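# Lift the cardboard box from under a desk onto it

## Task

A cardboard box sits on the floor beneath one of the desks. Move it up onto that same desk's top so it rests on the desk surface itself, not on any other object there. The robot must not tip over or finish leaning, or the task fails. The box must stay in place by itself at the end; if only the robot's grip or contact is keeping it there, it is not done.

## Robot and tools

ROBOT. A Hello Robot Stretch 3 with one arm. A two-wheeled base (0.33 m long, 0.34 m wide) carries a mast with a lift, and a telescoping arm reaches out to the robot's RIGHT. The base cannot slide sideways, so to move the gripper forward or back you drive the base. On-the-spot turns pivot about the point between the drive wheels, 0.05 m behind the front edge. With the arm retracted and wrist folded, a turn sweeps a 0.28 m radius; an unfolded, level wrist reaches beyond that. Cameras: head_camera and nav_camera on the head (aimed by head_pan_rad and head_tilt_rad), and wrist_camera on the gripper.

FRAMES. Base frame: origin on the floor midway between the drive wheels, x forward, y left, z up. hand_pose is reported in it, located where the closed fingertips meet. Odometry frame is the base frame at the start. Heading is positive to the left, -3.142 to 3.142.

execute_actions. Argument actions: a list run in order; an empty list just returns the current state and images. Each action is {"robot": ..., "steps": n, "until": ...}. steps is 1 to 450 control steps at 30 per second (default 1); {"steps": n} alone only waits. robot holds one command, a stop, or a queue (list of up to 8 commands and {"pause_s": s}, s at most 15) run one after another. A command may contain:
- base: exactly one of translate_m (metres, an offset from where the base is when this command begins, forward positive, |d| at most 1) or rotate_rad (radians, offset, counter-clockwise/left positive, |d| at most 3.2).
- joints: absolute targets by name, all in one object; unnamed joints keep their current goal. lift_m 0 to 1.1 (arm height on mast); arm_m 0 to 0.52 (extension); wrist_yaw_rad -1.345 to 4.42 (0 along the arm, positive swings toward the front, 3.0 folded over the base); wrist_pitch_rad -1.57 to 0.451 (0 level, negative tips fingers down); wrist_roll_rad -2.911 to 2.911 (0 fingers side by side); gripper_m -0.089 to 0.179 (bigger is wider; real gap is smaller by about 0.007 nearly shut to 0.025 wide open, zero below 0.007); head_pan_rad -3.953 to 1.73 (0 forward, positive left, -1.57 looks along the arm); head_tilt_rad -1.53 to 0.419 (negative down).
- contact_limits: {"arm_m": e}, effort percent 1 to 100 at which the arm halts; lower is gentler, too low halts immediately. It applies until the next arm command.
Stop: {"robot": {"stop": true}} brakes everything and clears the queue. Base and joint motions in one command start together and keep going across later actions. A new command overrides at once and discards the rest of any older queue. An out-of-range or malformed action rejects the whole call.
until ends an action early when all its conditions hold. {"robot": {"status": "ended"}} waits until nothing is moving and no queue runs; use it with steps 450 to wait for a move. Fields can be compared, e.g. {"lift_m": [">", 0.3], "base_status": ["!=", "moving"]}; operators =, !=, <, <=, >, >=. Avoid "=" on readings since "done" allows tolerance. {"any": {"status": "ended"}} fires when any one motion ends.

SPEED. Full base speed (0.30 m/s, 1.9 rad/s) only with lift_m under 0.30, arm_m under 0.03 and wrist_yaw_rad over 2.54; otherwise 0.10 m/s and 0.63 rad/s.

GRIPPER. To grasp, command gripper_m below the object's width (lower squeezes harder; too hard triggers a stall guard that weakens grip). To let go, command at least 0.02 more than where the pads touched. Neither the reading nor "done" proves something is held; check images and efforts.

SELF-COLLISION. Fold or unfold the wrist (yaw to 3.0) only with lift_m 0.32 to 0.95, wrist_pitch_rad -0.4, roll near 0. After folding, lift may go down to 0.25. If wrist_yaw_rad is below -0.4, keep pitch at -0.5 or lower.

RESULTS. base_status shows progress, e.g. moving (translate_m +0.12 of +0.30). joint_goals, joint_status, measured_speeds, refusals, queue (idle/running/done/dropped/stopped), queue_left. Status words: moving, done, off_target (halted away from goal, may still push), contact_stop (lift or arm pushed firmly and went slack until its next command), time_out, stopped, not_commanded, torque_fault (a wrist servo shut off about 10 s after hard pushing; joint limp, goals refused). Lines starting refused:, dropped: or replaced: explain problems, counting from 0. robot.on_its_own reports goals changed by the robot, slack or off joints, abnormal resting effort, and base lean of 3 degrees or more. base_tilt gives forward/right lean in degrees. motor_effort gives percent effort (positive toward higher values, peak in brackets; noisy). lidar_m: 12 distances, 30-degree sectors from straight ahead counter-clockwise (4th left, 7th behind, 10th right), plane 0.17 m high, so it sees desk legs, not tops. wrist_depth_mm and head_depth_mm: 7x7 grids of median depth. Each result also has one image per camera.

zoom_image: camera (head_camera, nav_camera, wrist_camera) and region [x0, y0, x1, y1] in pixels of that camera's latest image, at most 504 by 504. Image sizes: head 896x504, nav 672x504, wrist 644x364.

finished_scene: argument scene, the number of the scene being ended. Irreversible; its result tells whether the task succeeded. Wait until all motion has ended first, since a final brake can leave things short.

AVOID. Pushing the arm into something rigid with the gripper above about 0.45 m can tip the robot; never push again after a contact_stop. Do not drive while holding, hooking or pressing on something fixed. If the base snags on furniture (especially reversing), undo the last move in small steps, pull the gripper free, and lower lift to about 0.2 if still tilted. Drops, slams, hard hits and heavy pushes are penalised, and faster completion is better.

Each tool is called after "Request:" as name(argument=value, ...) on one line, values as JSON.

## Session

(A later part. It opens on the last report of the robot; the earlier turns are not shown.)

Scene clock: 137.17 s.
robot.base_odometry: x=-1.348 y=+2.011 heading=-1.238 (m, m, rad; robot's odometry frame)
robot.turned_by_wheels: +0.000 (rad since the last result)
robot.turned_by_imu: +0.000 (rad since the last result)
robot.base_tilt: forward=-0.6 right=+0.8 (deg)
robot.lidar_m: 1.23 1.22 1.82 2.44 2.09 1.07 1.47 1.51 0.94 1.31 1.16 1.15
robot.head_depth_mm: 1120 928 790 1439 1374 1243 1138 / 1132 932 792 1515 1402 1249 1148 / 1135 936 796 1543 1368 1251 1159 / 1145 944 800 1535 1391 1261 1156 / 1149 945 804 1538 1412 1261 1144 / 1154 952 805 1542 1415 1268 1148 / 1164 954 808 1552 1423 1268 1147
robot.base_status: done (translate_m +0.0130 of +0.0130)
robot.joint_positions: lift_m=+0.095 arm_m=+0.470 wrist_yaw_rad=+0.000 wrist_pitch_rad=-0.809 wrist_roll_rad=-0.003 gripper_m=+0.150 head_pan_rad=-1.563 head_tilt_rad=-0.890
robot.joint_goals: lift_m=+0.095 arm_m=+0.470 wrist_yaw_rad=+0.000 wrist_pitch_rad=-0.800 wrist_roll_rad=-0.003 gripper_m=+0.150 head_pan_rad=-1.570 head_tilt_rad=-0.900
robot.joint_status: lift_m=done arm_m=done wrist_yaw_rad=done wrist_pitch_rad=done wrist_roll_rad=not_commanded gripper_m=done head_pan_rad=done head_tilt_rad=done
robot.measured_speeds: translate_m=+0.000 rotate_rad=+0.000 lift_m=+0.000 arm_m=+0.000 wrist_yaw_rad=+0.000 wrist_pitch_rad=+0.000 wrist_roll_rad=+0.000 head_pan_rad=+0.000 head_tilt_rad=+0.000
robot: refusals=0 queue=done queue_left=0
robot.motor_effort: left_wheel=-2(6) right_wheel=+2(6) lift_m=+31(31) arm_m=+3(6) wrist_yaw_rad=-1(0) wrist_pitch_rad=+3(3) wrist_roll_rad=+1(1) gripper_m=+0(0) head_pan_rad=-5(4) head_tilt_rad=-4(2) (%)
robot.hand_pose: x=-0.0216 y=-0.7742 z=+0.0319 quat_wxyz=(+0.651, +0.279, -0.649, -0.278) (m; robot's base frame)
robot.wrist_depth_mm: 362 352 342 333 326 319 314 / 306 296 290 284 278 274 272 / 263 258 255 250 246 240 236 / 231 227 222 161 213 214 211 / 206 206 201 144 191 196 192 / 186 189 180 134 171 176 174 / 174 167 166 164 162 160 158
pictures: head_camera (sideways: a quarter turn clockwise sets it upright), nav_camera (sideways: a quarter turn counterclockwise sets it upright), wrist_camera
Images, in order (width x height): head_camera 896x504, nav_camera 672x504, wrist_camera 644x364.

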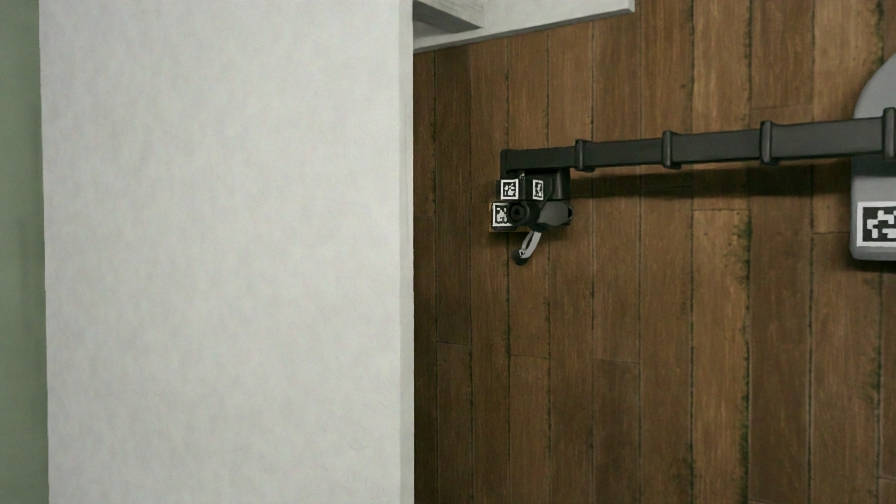

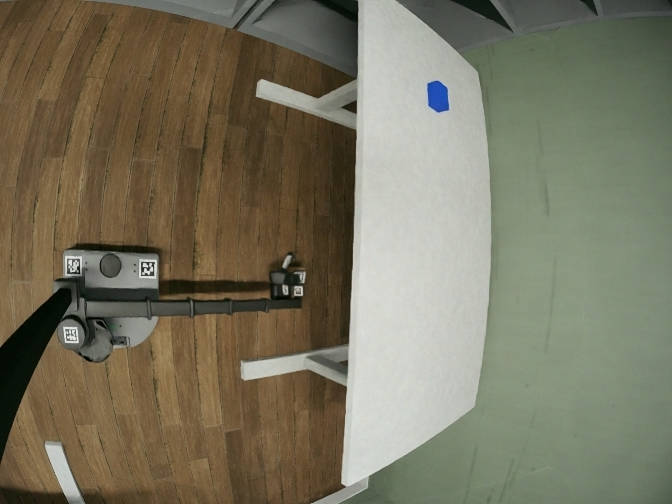

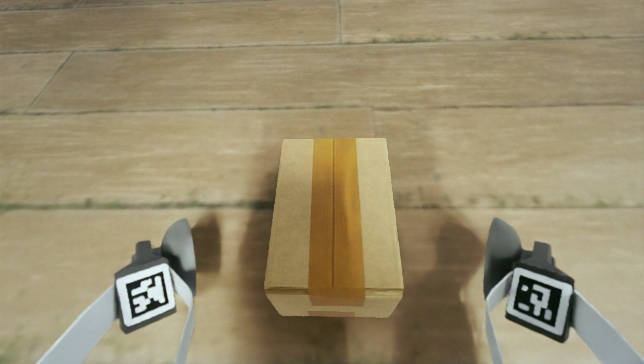

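Request:
execute_actions(actions=[{"robot":[{"joints":{"arm_m":0.475}},{"joints":{"gripper_m":0.02}},{"joints":{"lift_m":0.13}}],"steps":450,"until":{"robot":{"status":"ended"}}}])

Scene clock: 145.83 s.
robot.base_odometry: x=-1.348 y=+2.011 heading=-1.238 (m, m, rad; robot's odometry frame)
robot.turned_by_wheels: +0.000 (rad since the last result)
robot.turned_by_imu: +0.000 (rad since the last result)
robot.base_tilt: forward=-0.6 right=+0.9 (deg)
robot.lidar_m: 1.23 1.22 1.82 2.45 2.10 1.07 1.46 1.52 0.95 1.31 1.16 1.16
robot.head_depth_mm: 1122 928 792 1451 1381 1252 1131 / 1130 936 793 1526 1401 1251 1153 / 1134 936 796 1563 1372 1258 1150 / 1144 940 800 1527 1399 1256 1156 / 1151 947 807 1542 1400 1259 1145 / 1159 952 806 1546 1418 1263 1150 / 1156 953 809 1557 1420 1264 1145
robot.base_status: done (translate_m +0.0130 of +0.0130)
robot.joint_positions: lift_m=+0.130 arm_m=+0.475 wrist_yaw_rad=+0.000 wrist_pitch_rad=-0.814 wrist_roll_rad=-0.003 gripper_m=+0.021 head_pan_rad=-1.563 head_tilt_rad=-0.890
robot.joint_goals: lift_m=+0.130 arm_m=+0.475 wrist_yaw_rad=+0.000 wrist_pitch_rad=-0.800 wrist_roll_rad=-0.003 gripper_m=+0.020 head_pan_rad=-1.570 head_tilt_rad=-0.900
robot.joint_status: lift_m=done arm_m=done wrist_yaw_rad=done wrist_pitch_rad=done wrist_roll_rad=not_commanded gripper_m=done head_pan_rad=done head_tilt_rad=done
robot.measured_speeds: translate_m=+0.000 rotate_rad=+0.000 lift_m=+0.000 arm_m=+0.000 wrist_yaw_rad=+0.000 wrist_pitch_rad=+0.000 wrist_roll_rad=+0.000 head_pan_rad=+0.000 head_tilt_rad=+0.000
robot: refusals=0 queue=done queue_left=0
robot.motor_effort: left_wheel=-2(2) right_wheel=+2(2) lift_m=+44(45) arm_m=+3(2) wrist_yaw_rad=-1(1) wrist_pitch_rad=+6(6) wrist_roll_rad=+1(1) gripper_m=-15(90) head_pan_rad=-5(3) head_tilt_rad=-4(3) (%)
robot.hand_pose: x=-0.0216 y=-0.7780 z=+0.0656 quat_wxyz=(+0.651, +0.281, -0.648, -0.280) (m; robot's base frame)
robot.wrist_depth_mm: 420 416 404 390 381 374 369 / 352 349 340 335 331 321 317 / 308 302 297 295 284 285 281 / 270 267 264 158 251 252 250 / 242 241 244 142 147 227 225 / 219 217 - 129 131 207 206 / 201 200 196 187 189 191 188
pictures: head_camera (sideways: a quarter turn clockwise sets it upright), nav_camera (sideways: a quarter turn counterclockwise sets it upright), wrist_camera
Images, in order (width x height): head_camera 896x504, nav_camera 672x504, wrist_camera 644x364.

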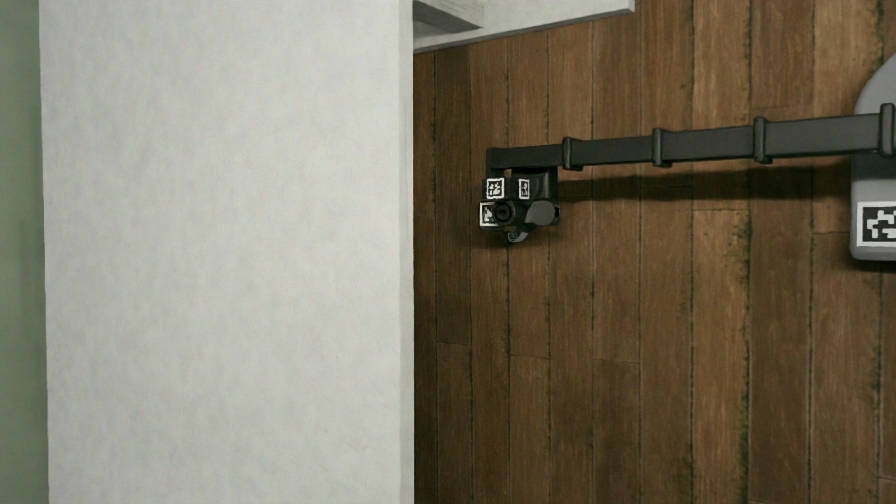

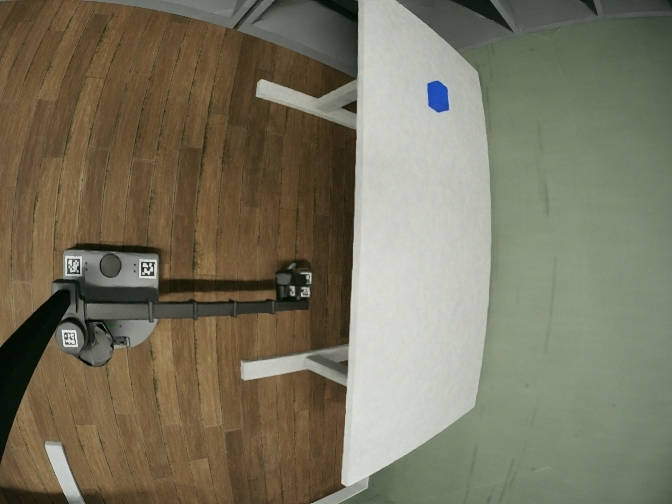

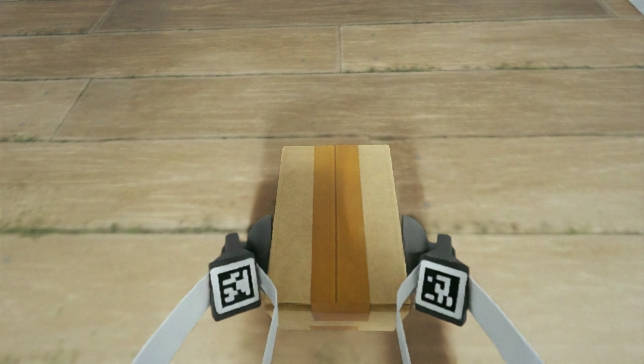

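Request:
execute_actions(actions=[{"robot":[{"joints":{"gripper_m":0.005,"arm_m":0.0,"lift_m":0.3}},{"joints":{"lift_m":0.89}},{"joints":{"arm_m":0.42}}],"steps":450,"until":{"robot":{"status":"ended"}}},{"steps":300,"until":{"robot":{"status":"ended"}}}])

Scene clock: 169.10 s.
robot.base_odometry: x=-1.348 y=+2.011 heading=-1.238 (m, m, rad; robot's odometry frame)
robot.turned_by_wheels: +0.000 (rad since the last result)
robot.turned_by_imu: +0.000 (rad since the last result)
robot.base_tilt: forward=-0.5 right=+0.9 (deg)
robot.lidar_m: 1.23 1.22 1.82 2.45 2.09 1.08 1.46 1.52 0.95 1.32 1.16 1.16
robot.head_depth_mm: - 895 792 1455 1378 1251 1132 / - 932 796 1521 1399 1248 1153 / - 895 796 1532 1394 1258 1157 / 1143 920 801 1530 1409 1256 1160 / 1146 948 803 1536 1407 1264 1145 / 1155 953 806 1543 1411 1266 1148 / 1162 956 810 1552 1419 1271 1152
robot.base_status: done (translate_m +0.0130 of +0.0130)
robot.joint_positions: lift_m=+0.890 arm_m=+0.420 wrist_yaw_rad=+0.000 wrist_pitch_rad=-0.815 wrist_roll_rad=-0.003 gripper_m=+0.006 head_pan_rad=-1.563 head_tilt_rad=-0.890
robot.joint_goals: lift_m=+0.890 arm_m=+0.420 wrist_yaw_rad=+0.000 wrist_pitch_rad=-0.800 wrist_roll_rad=-0.003 gripper_m=+0.005 head_pan_rad=-1.570 head_tilt_rad=-0.900
robot.joint_status: lift_m=done arm_m=done wrist_yaw_rad=done wrist_pitch_rad=done wrist_roll_rad=not_commanded gripper_m=done head_pan_rad=done head_tilt_rad=done
robot.measured_speeds: translate_m=+0.000 rotate_rad=+0.000 lift_m=+0.000 arm_m=+0.000 wrist_yaw_rad=+0.000 wrist_pitch_rad=+0.000 wrist_roll_rad=+0.000 head_pan_rad=+0.000 head_tilt_rad=+0.000
robot: refusals=0 queue=done queue_left=0
robot.motor_effort: left_wheel=-1(2) right_wheel=+2(2) lift_m=+43(45) arm_m=+3(5) wrist_yaw_rad=+0(1) wrist_pitch_rad=+6(6) wrist_roll_rad=+1(0) gripper_m=-20(78) head_pan_rad=-4(4) head_tilt_rad=-3(3) (%)
robot.hand_pose: x=-0.0216 y=-0.7228 z=+0.8254 quat_wxyz=(+0.650, +0.281, -0.648, -0.280) (m; robot's base frame)
robot.wrist_depth_mm: 502 487 472 459 458 446 433 / 417 414 401 391 387 382 371 / 367 360 353 345 339 334 333 / 318 317 311 157 294 299 294 / 288 284 287 142 146 268 266 / 260 257 - 129 129 245 242 / 239 237 233 224 224 224 221
pictures: head_camera (sideways: a quarter turn clockwise sets it upright), nav_camera (sideways: a quarter turn counterclockwise sets it upright), wrist_camera
Images, in order (width x height): head_camera 896x504, nav_camera 672x504, wrist_camera 644x364.

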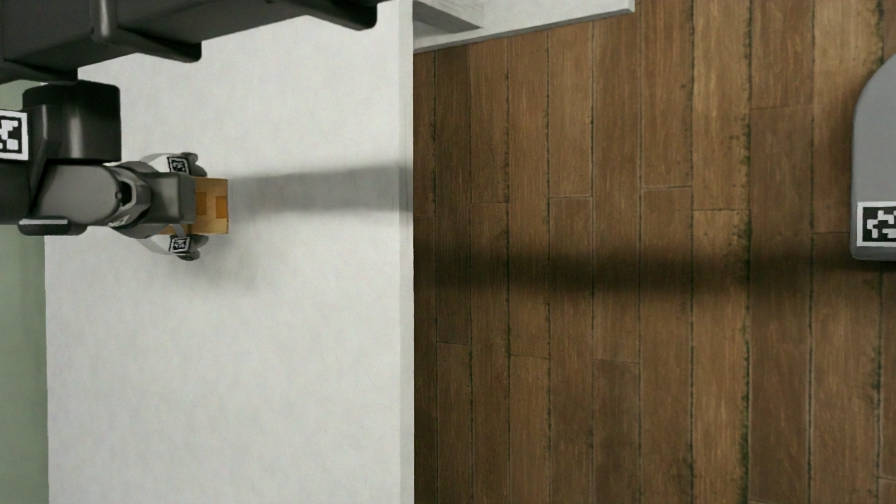

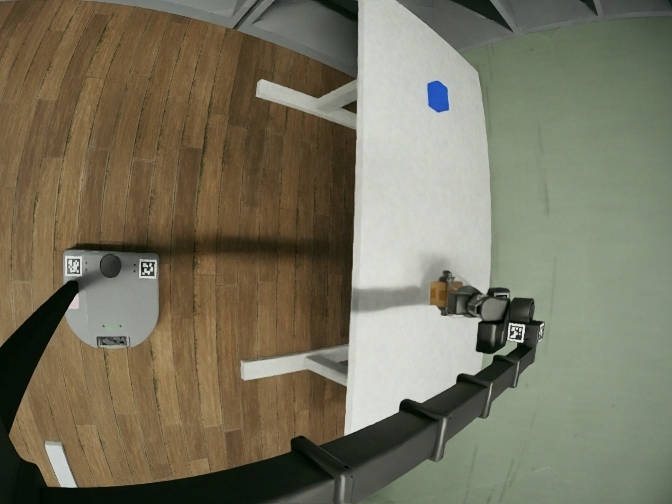

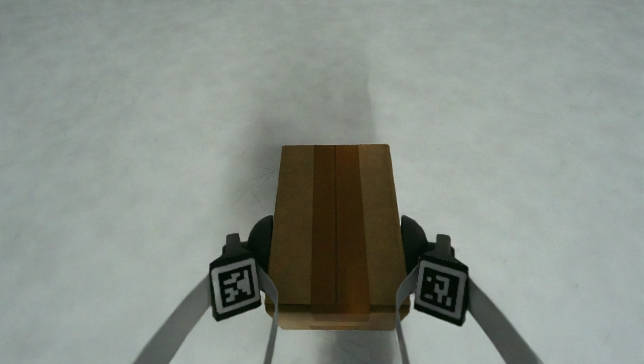

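Request:
execute_actions(actions=[{"robot":{"joints":{"lift_m":0.815}},"steps":450,"until":{"robot":{"status":"ended"}}}])

Scene clock: 174.77 s.
robot.base_odometry: x=-1.348 y=+2.011 heading=-1.238 (m, m, rad; robot's odometry frame)
robot.turned_by_wheels: +0.000 (rad since the last result)
robot.turned_by_imu: +0.000 (rad since the last result)
robot.base_tilt: forward=-0.5 right=+0.8 (deg)
robot.lidar_m: 1.23 1.22 1.83 2.45 2.10 1.07 1.46 1.52 0.95 1.32 1.16 1.16
robot.head_depth_mm: 1154 - - - 1380 1245 1135 / 1175 886 792 1523 1399 1253 1153 / 1179 - 796 1529 1405 1252 1153 / 1147 963 801 1530 1405 1259 1154 / 1149 946 805 1540 1415 1265 1147 / 1158 953 806 1545 1411 1264 1149 / 1166 954 810 1549 1415 1269 1150
robot.base_status: done (translate_m +0.0130 of +0.0130)
robot.joint_positions: lift_m=+0.815 arm_m=+0.420 wrist_yaw_rad=+0.000 wrist_pitch_rad=-0.815 wrist_roll_rad=-0.003 gripper_m=+0.006 head_pan_rad=-1.563 head_tilt_rad=-0.890
robot.joint_goals: lift_m=+0.815 arm_m=+0.420 wrist_yaw_rad=+0.000 wrist_pitch_rad=-0.800 wrist_roll_rad=-0.003 gripper_m=+0.005 head_pan_rad=-1.570 head_tilt_rad=-0.900
robot.joint_status: lift_m=done arm_m=done wrist_yaw_rad=done wrist_pitch_rad=done wrist_roll_rad=not_commanded gripper_m=done head_pan_rad=done head_tilt_rad=done
robot.measured_speeds: translate_m=+0.000 rotate_rad=+0.000 lift_m=+0.000 arm_m=+0.000 wrist_yaw_rad=+0.000 wrist_pitch_rad=+0.000 wrist_roll_rad=+0.000 head_pan_rad=+0.000 head_tilt_rad=+0.000
robot: refusals=0 queue=done queue_left=0
robot.motor_effort: left_wheel=-2(2) right_wheel=+3(1) lift_m=+32(43) arm_m=+3(3) wrist_yaw_rad=+0(1) wrist_pitch_rad=+6(6) wrist_roll_rad=+0(1) gripper_m=-19(20) head_pan_rad=-4(5) head_tilt_rad=-4(3) (%)
robot.hand_pose: x=-0.0216 y=-0.7228 z=+0.7508 quat_wxyz=(+0.650, +0.281, -0.648, -0.280) (m; robot's base frame)
robot.wrist_depth_mm: 352 346 334 330 322 314 306 / 300 295 286 283 277 271 266 / 259 256 248 247 241 239 234 / 229 226 222 158 211 213 209 / 205 202 204 142 146 192 190 / 186 183 - 129 129 175 172 / 169 168 166 159 160 160 158
pictures: head_camera (sideways: a quarter turn clockwise sets it upright), nav_camera (sideways: a quarter turn counterclockwise sets it upright), wrist_camera
Images, in order (width x height): head_camera 896x504, nav_camera 672x504, wrist_camera 644x364.

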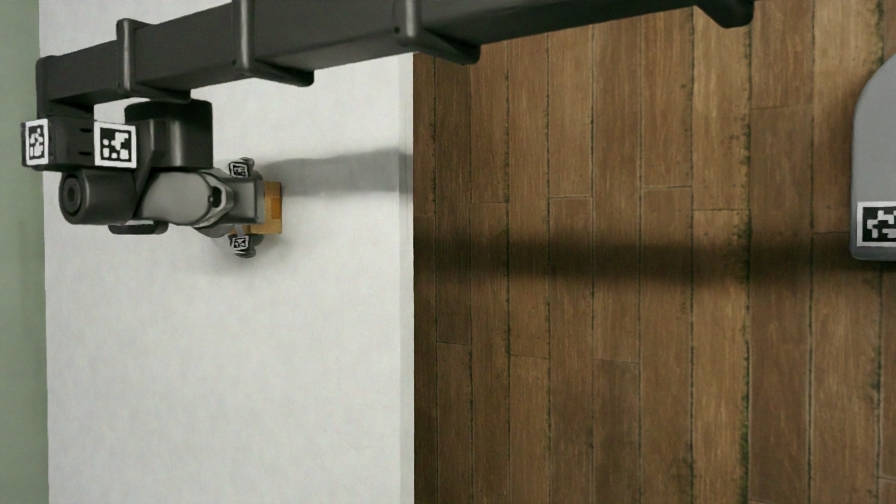

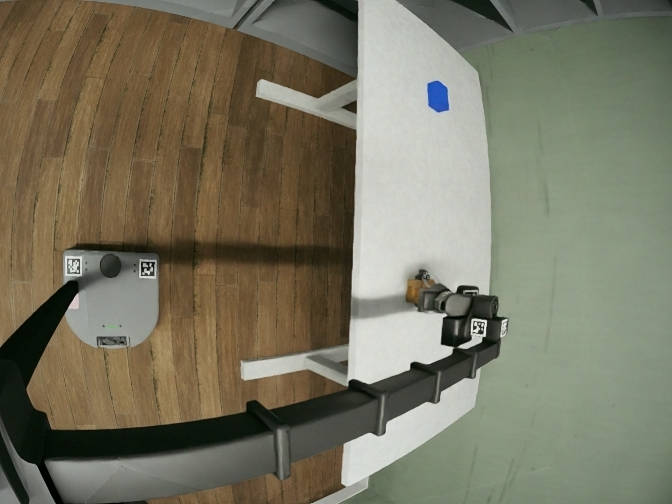

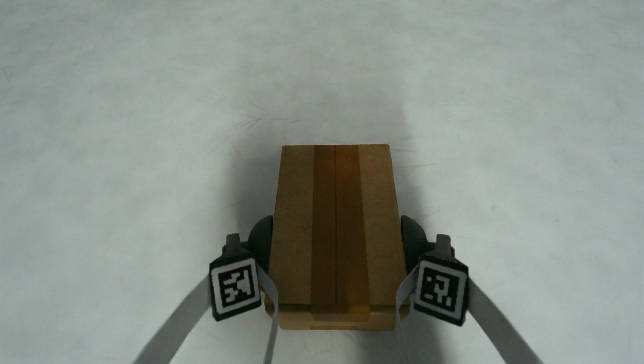

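Depths match the floor grasp. Release.

Request:
execute_actions(actions=[{"robot":[{"joints":{"gripper_m":0.14}},{"joints":{"lift_m":0.9}}],"steps":450,"until":{"robot":{"status":"ended"}}}])

Scene clock: 182.60 s.
robot.base_odometry: x=-1.348 y=+2.011 heading=-1.238 (m, m, rad; robot's odometry frame)
robot.turned_by_wheels: +0.000 (rad since the last result)
robot.turned_by_imu: +0.000 (rad since the last result)
robot.base_tilt: forward=-0.5 right=+0.9 (deg)
robot.lidar_m: 1.23 1.22 1.82 2.45 2.09 1.08 1.46 1.52 0.95 1.31 1.16 1.16
robot.head_depth_mm: - 908 792 1451 1378 1244 1129 / - 930 796 1518 1403 1261 1153 / - 894 795 1527 1409 1260 1157 / 1147 917 797 1530 1404 1260 1156 / 1150 947 804 1539 1405 1262 1147 / 1157 953 811 1548 1408 1262 1148 / 1162 956 811 1554 1422 1264 1146
robot.base_status: done (translate_m +0.0130 of +0.0130)
robot.joint_positions: lift_m=+0.900 arm_m=+0.420 wrist_yaw_rad=+0.000 wrist_pitch_rad=-0.815 wrist_roll_rad=-0.003 gripper_m=+0.140 head_pan_rad=-1.563 head_tilt_rad=-0.890
robot.joint_goals: lift_m=+0.900 arm_m=+0.420 wrist_yaw_rad=+0.000 wrist_pitch_rad=-0.800 wrist_roll_rad=-0.003 gripper_m=+0.140 head_pan_rad=-1.570 head_tilt_rad=-0.900
robot.joint_status: lift_m=done arm_m=done wrist_yaw_rad=done wrist_pitch_rad=done wrist_roll_rad=not_commanded gripper_m=done head_pan_rad=done head_tilt_rad=done
robot.measured_speeds: translate_m=+0.000 rotate_rad=+0.000 lift_m=+0.000 arm_m=+0.000 wrist_yaw_rad=+0.000 wrist_pitch_rad=+0.000 wrist_roll_rad=+0.000 head_pan_rad=+0.000 head_tilt_rad=+0.000
robot: refusals=0 queue=done queue_left=0
robot.motor_effort: left_wheel=-2(2) right_wheel=+2(2) lift_m=+43(45) arm_m=+3(3) wrist_yaw_rad=+0(0) wrist_pitch_rad=+6(6) wrist_roll_rad=+0(1) gripper_m=+0(82) head_pan_rad=-3(5) head_tilt_rad=-4(4) (%)
robot.hand_pose: x=-0.0216 y=-0.7229 z=+0.8355 quat_wxyz=(+0.650, +0.281, -0.648, -0.280) (m; robot's base frame)
robot.wrist_depth_mm: 510 507 494 482 465 465 455 / 432 434 420 413 402 393 393 / 381 374 367 364 353 348 340 / 334 332 324 319 318 309 306 / 302 296 290 240 284 285 275 / 272 272 263 214 260 - 250 / 252 241 244 203 234 231 231
pictures: head_camera (sideways: a quarter turn clockwise sets it upright), nav_camera (sideways: a quarter turn counterclockwise sets it upright), wrist_camera
Images, in order (width x height): head_camera 896x504, nav_camera 672x504, wrist_camera 644x364.

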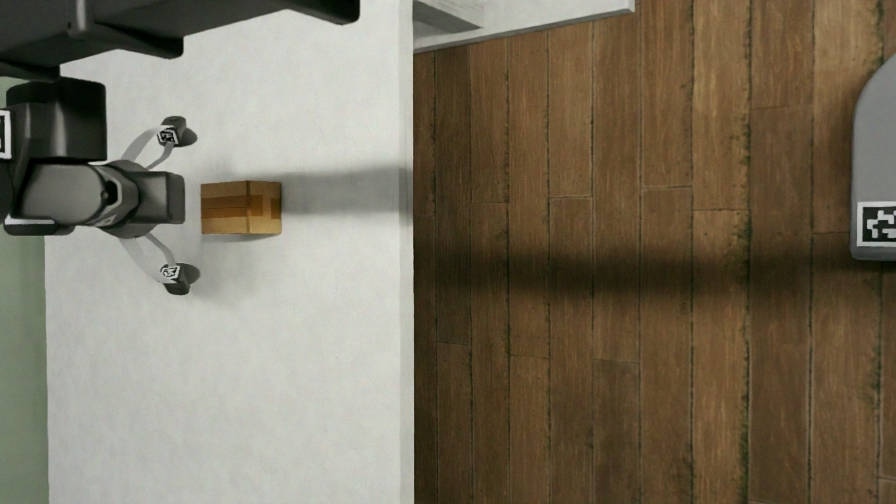

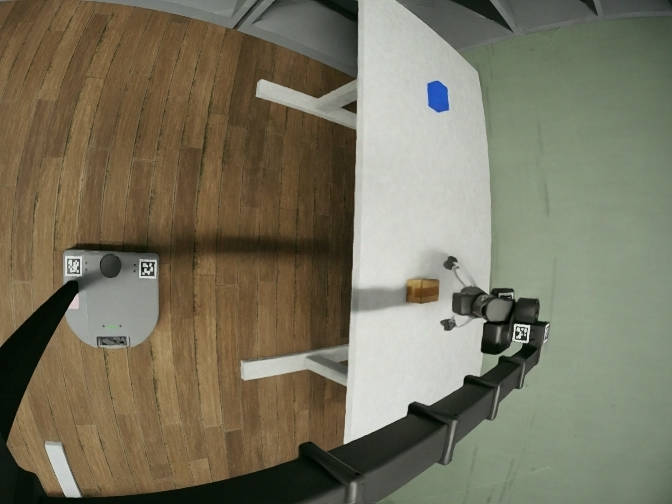

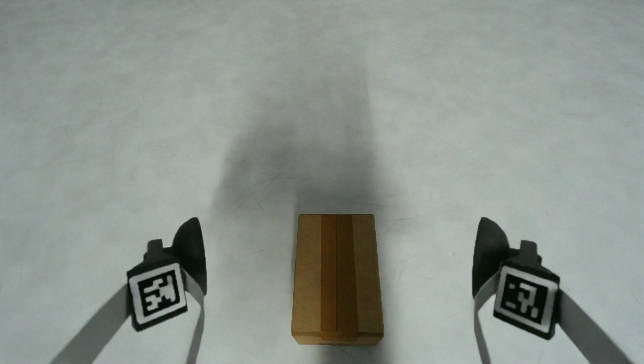

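Request:
finished_scene(scene=1)

The scene is finished: the task was done.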